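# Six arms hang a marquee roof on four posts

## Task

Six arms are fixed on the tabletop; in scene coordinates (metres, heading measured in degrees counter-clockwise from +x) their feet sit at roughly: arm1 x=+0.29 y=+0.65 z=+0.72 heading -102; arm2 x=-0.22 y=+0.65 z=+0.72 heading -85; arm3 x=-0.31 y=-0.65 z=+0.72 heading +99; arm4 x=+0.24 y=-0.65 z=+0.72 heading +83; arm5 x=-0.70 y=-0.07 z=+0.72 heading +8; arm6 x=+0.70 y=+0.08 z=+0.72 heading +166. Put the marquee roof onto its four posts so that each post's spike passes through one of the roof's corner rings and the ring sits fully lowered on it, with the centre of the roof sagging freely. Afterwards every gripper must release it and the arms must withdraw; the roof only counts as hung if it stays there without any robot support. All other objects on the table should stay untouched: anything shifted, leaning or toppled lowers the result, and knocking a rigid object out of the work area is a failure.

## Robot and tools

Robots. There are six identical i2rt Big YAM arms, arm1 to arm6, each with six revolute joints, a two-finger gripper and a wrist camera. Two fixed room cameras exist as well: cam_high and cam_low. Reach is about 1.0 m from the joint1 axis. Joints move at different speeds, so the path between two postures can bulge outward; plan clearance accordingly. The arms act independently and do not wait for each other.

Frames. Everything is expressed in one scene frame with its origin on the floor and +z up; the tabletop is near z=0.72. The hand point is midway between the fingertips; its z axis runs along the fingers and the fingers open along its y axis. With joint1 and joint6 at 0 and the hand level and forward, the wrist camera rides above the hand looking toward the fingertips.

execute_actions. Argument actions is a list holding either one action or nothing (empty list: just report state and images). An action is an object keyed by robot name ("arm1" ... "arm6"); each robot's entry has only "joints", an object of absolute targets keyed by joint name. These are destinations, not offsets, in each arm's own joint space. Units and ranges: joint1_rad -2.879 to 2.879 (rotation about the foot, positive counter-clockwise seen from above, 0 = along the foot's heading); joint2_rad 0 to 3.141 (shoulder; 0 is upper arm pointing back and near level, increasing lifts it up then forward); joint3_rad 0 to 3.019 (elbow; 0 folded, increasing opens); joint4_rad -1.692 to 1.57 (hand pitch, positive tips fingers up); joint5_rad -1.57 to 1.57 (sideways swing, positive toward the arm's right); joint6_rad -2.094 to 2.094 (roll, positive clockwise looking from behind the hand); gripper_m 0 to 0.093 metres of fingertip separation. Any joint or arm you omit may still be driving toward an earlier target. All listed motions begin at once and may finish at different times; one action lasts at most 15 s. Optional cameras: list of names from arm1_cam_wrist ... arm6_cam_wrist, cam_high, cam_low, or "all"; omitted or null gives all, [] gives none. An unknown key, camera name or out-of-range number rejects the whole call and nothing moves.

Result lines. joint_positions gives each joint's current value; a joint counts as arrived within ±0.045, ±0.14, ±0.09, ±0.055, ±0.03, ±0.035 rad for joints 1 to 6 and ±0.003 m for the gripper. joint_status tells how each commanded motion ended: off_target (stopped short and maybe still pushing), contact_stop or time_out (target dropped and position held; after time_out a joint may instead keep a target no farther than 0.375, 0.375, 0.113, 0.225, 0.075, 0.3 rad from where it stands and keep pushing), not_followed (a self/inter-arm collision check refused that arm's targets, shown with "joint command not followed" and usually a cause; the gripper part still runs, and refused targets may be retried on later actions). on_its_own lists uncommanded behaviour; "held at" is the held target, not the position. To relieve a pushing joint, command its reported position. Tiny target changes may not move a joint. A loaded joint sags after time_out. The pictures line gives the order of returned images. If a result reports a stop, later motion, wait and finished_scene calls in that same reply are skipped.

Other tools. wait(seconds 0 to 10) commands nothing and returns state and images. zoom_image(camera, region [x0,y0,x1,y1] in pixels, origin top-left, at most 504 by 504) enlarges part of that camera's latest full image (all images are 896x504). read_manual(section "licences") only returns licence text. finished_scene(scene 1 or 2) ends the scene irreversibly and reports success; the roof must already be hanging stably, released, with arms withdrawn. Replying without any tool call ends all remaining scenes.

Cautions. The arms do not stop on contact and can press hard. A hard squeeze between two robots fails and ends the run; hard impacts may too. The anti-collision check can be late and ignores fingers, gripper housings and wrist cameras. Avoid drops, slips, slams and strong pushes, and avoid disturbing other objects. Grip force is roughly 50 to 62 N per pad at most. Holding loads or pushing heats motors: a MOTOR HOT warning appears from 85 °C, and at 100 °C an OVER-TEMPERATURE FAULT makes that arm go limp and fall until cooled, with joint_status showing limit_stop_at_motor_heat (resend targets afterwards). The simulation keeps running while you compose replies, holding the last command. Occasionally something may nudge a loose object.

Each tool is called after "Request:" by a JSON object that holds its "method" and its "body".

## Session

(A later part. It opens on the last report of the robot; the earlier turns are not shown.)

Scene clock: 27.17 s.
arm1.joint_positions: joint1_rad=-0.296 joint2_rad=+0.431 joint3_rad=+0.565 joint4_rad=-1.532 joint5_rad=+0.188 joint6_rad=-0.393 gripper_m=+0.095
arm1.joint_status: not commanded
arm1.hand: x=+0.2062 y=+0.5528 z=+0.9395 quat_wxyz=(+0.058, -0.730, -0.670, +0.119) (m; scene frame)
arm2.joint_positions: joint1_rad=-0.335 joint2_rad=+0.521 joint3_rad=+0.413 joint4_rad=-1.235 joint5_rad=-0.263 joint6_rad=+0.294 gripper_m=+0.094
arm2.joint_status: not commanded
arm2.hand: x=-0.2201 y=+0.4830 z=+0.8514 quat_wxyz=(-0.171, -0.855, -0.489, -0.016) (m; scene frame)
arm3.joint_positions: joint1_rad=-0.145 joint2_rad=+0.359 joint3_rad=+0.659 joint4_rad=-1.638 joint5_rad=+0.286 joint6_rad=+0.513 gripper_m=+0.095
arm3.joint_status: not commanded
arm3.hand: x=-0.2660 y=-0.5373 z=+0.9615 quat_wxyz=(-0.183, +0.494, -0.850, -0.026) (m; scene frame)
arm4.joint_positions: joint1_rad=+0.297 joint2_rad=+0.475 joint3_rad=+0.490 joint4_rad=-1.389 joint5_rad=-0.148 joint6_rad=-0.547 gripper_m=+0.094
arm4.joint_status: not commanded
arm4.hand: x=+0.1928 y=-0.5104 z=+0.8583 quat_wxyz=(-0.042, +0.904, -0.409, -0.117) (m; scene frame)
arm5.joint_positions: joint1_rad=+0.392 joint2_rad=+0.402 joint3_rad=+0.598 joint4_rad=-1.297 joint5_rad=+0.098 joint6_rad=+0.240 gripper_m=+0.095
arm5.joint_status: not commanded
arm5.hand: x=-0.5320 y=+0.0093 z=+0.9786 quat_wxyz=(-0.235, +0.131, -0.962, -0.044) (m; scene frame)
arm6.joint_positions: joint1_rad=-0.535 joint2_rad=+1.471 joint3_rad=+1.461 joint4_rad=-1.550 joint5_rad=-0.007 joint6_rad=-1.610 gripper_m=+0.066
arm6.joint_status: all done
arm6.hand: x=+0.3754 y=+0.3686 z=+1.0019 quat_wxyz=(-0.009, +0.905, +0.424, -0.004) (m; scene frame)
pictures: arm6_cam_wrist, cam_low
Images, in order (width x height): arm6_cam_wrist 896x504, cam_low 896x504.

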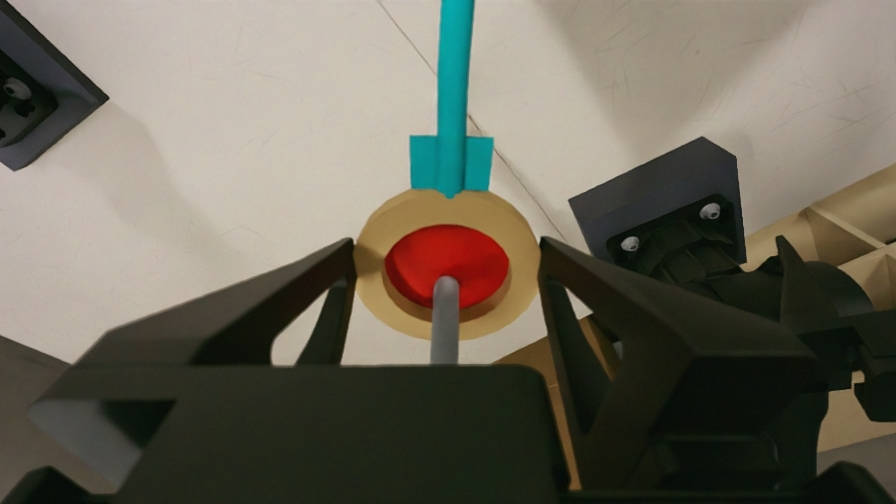

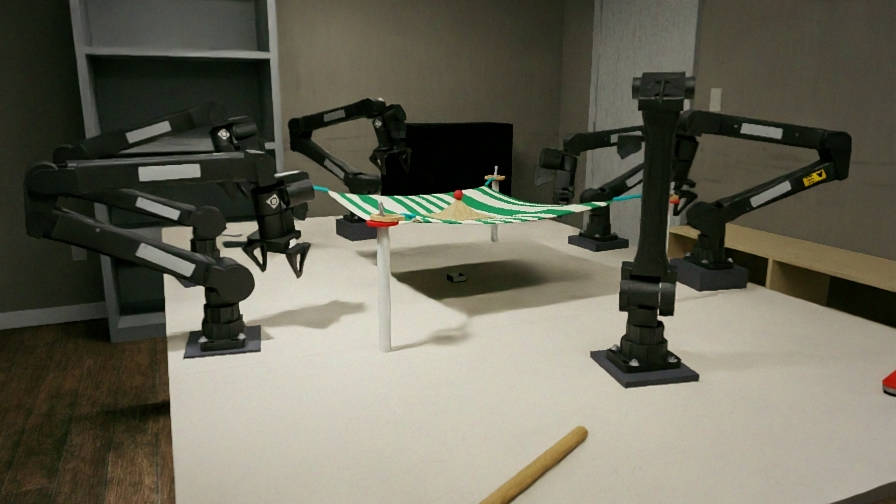

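Request:
{"method": "execute_actions", "body": {"actions": [{"arm6":{"joints":{"gripper_m":0.093}}}], "cameras": []}}

Request:
{"method": "execute_actions", "body": {"actions": [{"arm6":{"joints":{"joint3_rad":1.69,"joint4_rad":-1.68}}}], "cameras": ["arm6_cam_wrist"]}}

Request:
{"method": "execute_actions", "body": {"actions": [{"arm6":{"joints":{"joint2_rad":0.8,"joint3_rad":1.4,"joint1_rad":-0.9}}}], "cameras": ["cam_high","cam_low"]}}

Scene clock: 32.53 s.
arm1.joint_positions: joint1_rad=-0.296 joint2_rad=+0.431 joint3_rad=+0.565 joint4_rad=-1.532 joint5_rad=+0.188 joint6_rad=-0.393 gripper_m=+0.095
arm1.joint_status: not commanded
arm1.hand: x=+0.2062 y=+0.5528 z=+0.9395 quat_wxyz=(+0.058, -0.730, -0.670, +0.119) (m; scene frame)
arm2.joint_positions: joint1_rad=-0.335 joint2_rad=+0.521 joint3_rad=+0.413 joint4_rad=-1.235 joint5_rad=-0.263 joint6_rad=+0.294 gripper_m=+0.094
arm2.joint_status: not commanded
arm2.hand: x=-0.2201 y=+0.4830 z=+0.8514 quat_wxyz=(-0.171, -0.855, -0.489, -0.016) (m; scene frame)
arm3.joint_positions: joint1_rad=-0.145 joint2_rad=+0.359 joint3_rad=+0.659 joint4_rad=-1.638 joint5_rad=+0.286 joint6_rad=+0.513 gripper_m=+0.095
arm3.joint_status: not commanded
arm3.hand: x=-0.2660 y=-0.5373 z=+0.9615 quat_wxyz=(-0.183, +0.494, -0.850, -0.026) (m; scene frame)
arm4.joint_positions: joint1_rad=+0.297 joint2_rad=+0.475 joint3_rad=+0.490 joint4_rad=-1.389 joint5_rad=-0.148 joint6_rad=-0.547 gripper_m=+0.094
arm4.joint_status: not commanded
arm4.hand: x=+0.1928 y=-0.5104 z=+0.8583 quat_wxyz=(-0.042, +0.904, -0.409, -0.117) (m; scene frame)
arm5.joint_positions: joint1_rad=+0.392 joint2_rad=+0.402 joint3_rad=+0.598 joint4_rad=-1.297 joint5_rad=+0.098 joint6_rad=+0.240 gripper_m=+0.095
arm5.joint_status: not commanded
arm5.hand: x=-0.5320 y=+0.0093 z=+0.9786 quat_wxyz=(-0.235, +0.131, -0.962, -0.044) (m; scene frame)
arm6.joint_positions: joint1_rad=-0.535 joint2_rad=+1.471 joint3_rad=+1.455 joint4_rad=-1.549 joint5_rad=-0.003 joint6_rad=-1.610 gripper_m=+0.093
arm6.joint_status: all done
arm6.hand: x=+0.3767 y=+0.3684 z=+0.9997 quat_wxyz=(-0.007, +0.905, +0.424, -0.001) (m; scene frame)
pictures: none
No camera images: the call's "cameras" was empty. Leave "cameras" out to get every camera's image.

Scene clock: 33.53 s.
arm1.joint_positions: joint1_rad=-0.296 joint2_rad=+0.431 joint3_rad=+0.565 joint4_rad=-1.532 joint5_rad=+0.188 joint6_rad=-0.393 gripper_m=+0.095
arm1.joint_status: not commanded
arm1.hand: x=+0.2062 y=+0.5528 z=+0.9395 quat_wxyz=(+0.058, -0.730, -0.670, +0.119) (m; scene frame)
arm2.joint_positions: joint1_rad=-0.335 joint2_rad=+0.521 joint3_rad=+0.413 joint4_rad=-1.235 joint5_rad=-0.263 joint6_rad=+0.294 gripper_m=+0.094
arm2.joint_status: not commanded
arm2.hand: x=-0.2201 y=+0.4830 z=+0.8514 quat_wxyz=(-0.171, -0.855, -0.489, -0.016) (m; scene frame)
arm3.joint_positions: joint1_rad=-0.145 joint2_rad=+0.359 joint3_rad=+0.659 joint4_rad=-1.638 joint5_rad=+0.286 joint6_rad=+0.513 gripper_m=+0.095
arm3.joint_status: not commanded
arm3.hand: x=-0.2660 y=-0.5373 z=+0.9615 quat_wxyz=(-0.183, +0.494, -0.850, -0.026) (m; scene frame)
arm4.joint_positions: joint1_rad=+0.297 joint2_rad=+0.475 joint3_rad=+0.490 joint4_rad=-1.389 joint5_rad=-0.148 joint6_rad=-0.547 gripper_m=+0.094
arm4.joint_status: not commanded
arm4.hand: x=+0.1928 y=-0.5104 z=+0.8583 quat_wxyz=(-0.042, +0.904, -0.409, -0.117) (m; scene frame)
arm5.joint_positions: joint1_rad=+0.392 joint2_rad=+0.402 joint3_rad=+0.598 joint4_rad=-1.297 joint5_rad=+0.098 joint6_rad=+0.240 gripper_m=+0.095
arm5.joint_status: not commanded
arm5.hand: x=-0.5320 y=+0.0093 z=+0.9786 quat_wxyz=(-0.235, +0.131, -0.962, -0.044) (m; scene frame)
arm6.joint_positions: joint1_rad=-0.535 joint2_rad=+1.463 joint3_rad=+1.649 joint4_rad=-1.672 joint5_rad=-0.003 joint6_rad=-1.610 gripper_m=+0.093
arm6.joint_status: all done
arm6.hand: x=+0.3695 y=+0.3741 z=+1.0773 quat_wxyz=(-0.043, +0.904, +0.424, -0.016) (m; scene frame)
pictures: arm6_cam_wrist
Images, in order (width x height): arm6_cam_wrist 896x504.

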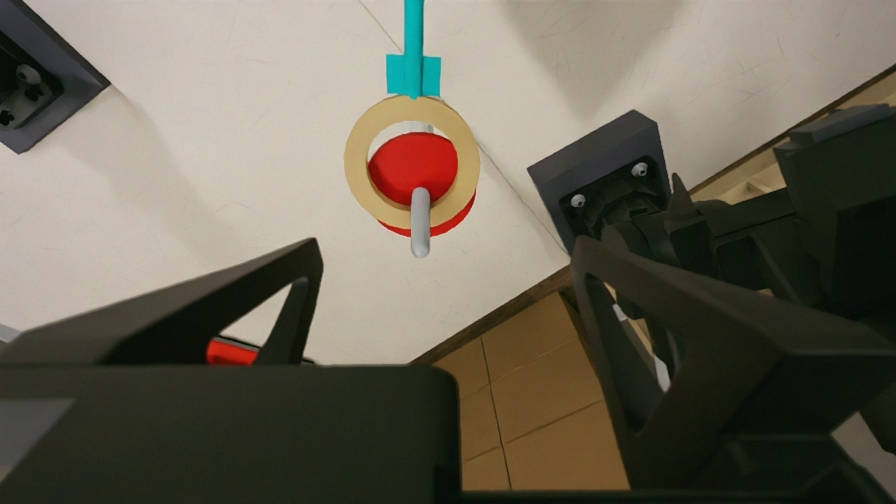

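Scene clock: 35.10 s.
arm1.joint_positions: joint1_rad=-0.296 joint2_rad=+0.431 joint3_rad=+0.565 joint4_rad=-1.532 joint5_rad=+0.188 joint6_rad=-0.393 gripper_m=+0.095
arm1.joint_status: not commanded
arm1.hand: x=+0.2062 y=+0.5528 z=+0.9395 quat_wxyz=(+0.058, -0.730, -0.670, +0.119) (m; scene frame)
arm2.joint_positions: joint1_rad=-0.335 joint2_rad=+0.521 joint3_rad=+0.413 joint4_rad=-1.235 joint5_rad=-0.263 joint6_rad=+0.294 gripper_m=+0.094
arm2.joint_status: not commanded
arm2.hand: x=-0.2201 y=+0.4830 z=+0.8514 quat_wxyz=(-0.171, -0.855, -0.489, -0.016) (m; scene frame)
arm3.joint_positions: joint1_rad=-0.145 joint2_rad=+0.359 joint3_rad=+0.659 joint4_rad=-1.638 joint5_rad=+0.286 joint6_rad=+0.513 gripper_m=+0.095
arm3.joint_status: not commanded
arm3.hand: x=-0.2660 y=-0.5373 z=+0.9615 quat_wxyz=(-0.183, +0.494, -0.850, -0.026) (m; scene frame)
arm4.joint_positions: joint1_rad=+0.297 joint2_rad=+0.475 joint3_rad=+0.490 joint4_rad=-1.389 joint5_rad=-0.148 joint6_rad=-0.547 gripper_m=+0.094
arm4.joint_status: not commanded
arm4.hand: x=+0.1928 y=-0.5104 z=+0.8583 quat_wxyz=(-0.042, +0.904, -0.409, -0.117) (m; scene frame)
arm5.joint_positions: joint1_rad=+0.392 joint2_rad=+0.402 joint3_rad=+0.598 joint4_rad=-1.297 joint5_rad=+0.098 joint6_rad=+0.240 gripper_m=+0.095
arm5.joint_status: not commanded
arm5.hand: x=-0.5320 y=+0.0093 z=+0.9786 quat_wxyz=(-0.235, +0.131, -0.962, -0.044) (m; scene frame)
arm6.joint_positions: joint1_rad=-0.893 joint2_rad=+0.805 joint3_rad=+1.414 joint4_rad=-1.677 joint5_rad=+0.001 joint6_rad=-1.610 gripper_m=+0.093
arm6.joint_status: all done
arm6.hand: x=+0.5900 y=+0.2885 z=+1.1900 quat_wxyz=(-0.248, +0.935, +0.248, -0.053) (m; scene frame)
pictures: cam_high, cam_low
Images, in order (width x height): cam_high 896x504, cam_low 896x504.

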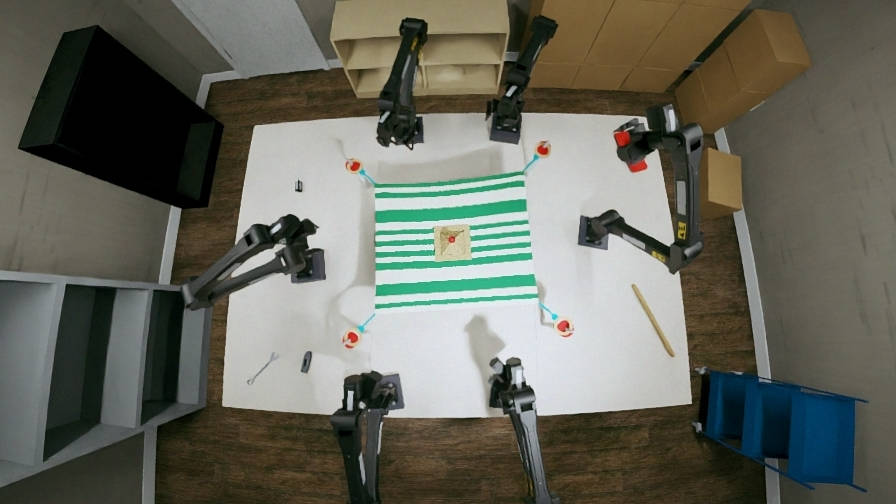

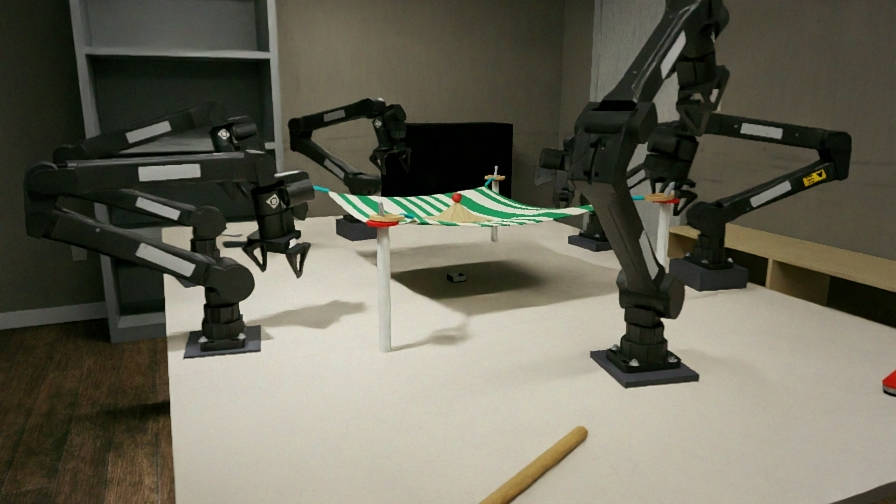

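Request:
{"method": "finished_scene", "body": {"scene": 2}}

The scene is finished: the task was done.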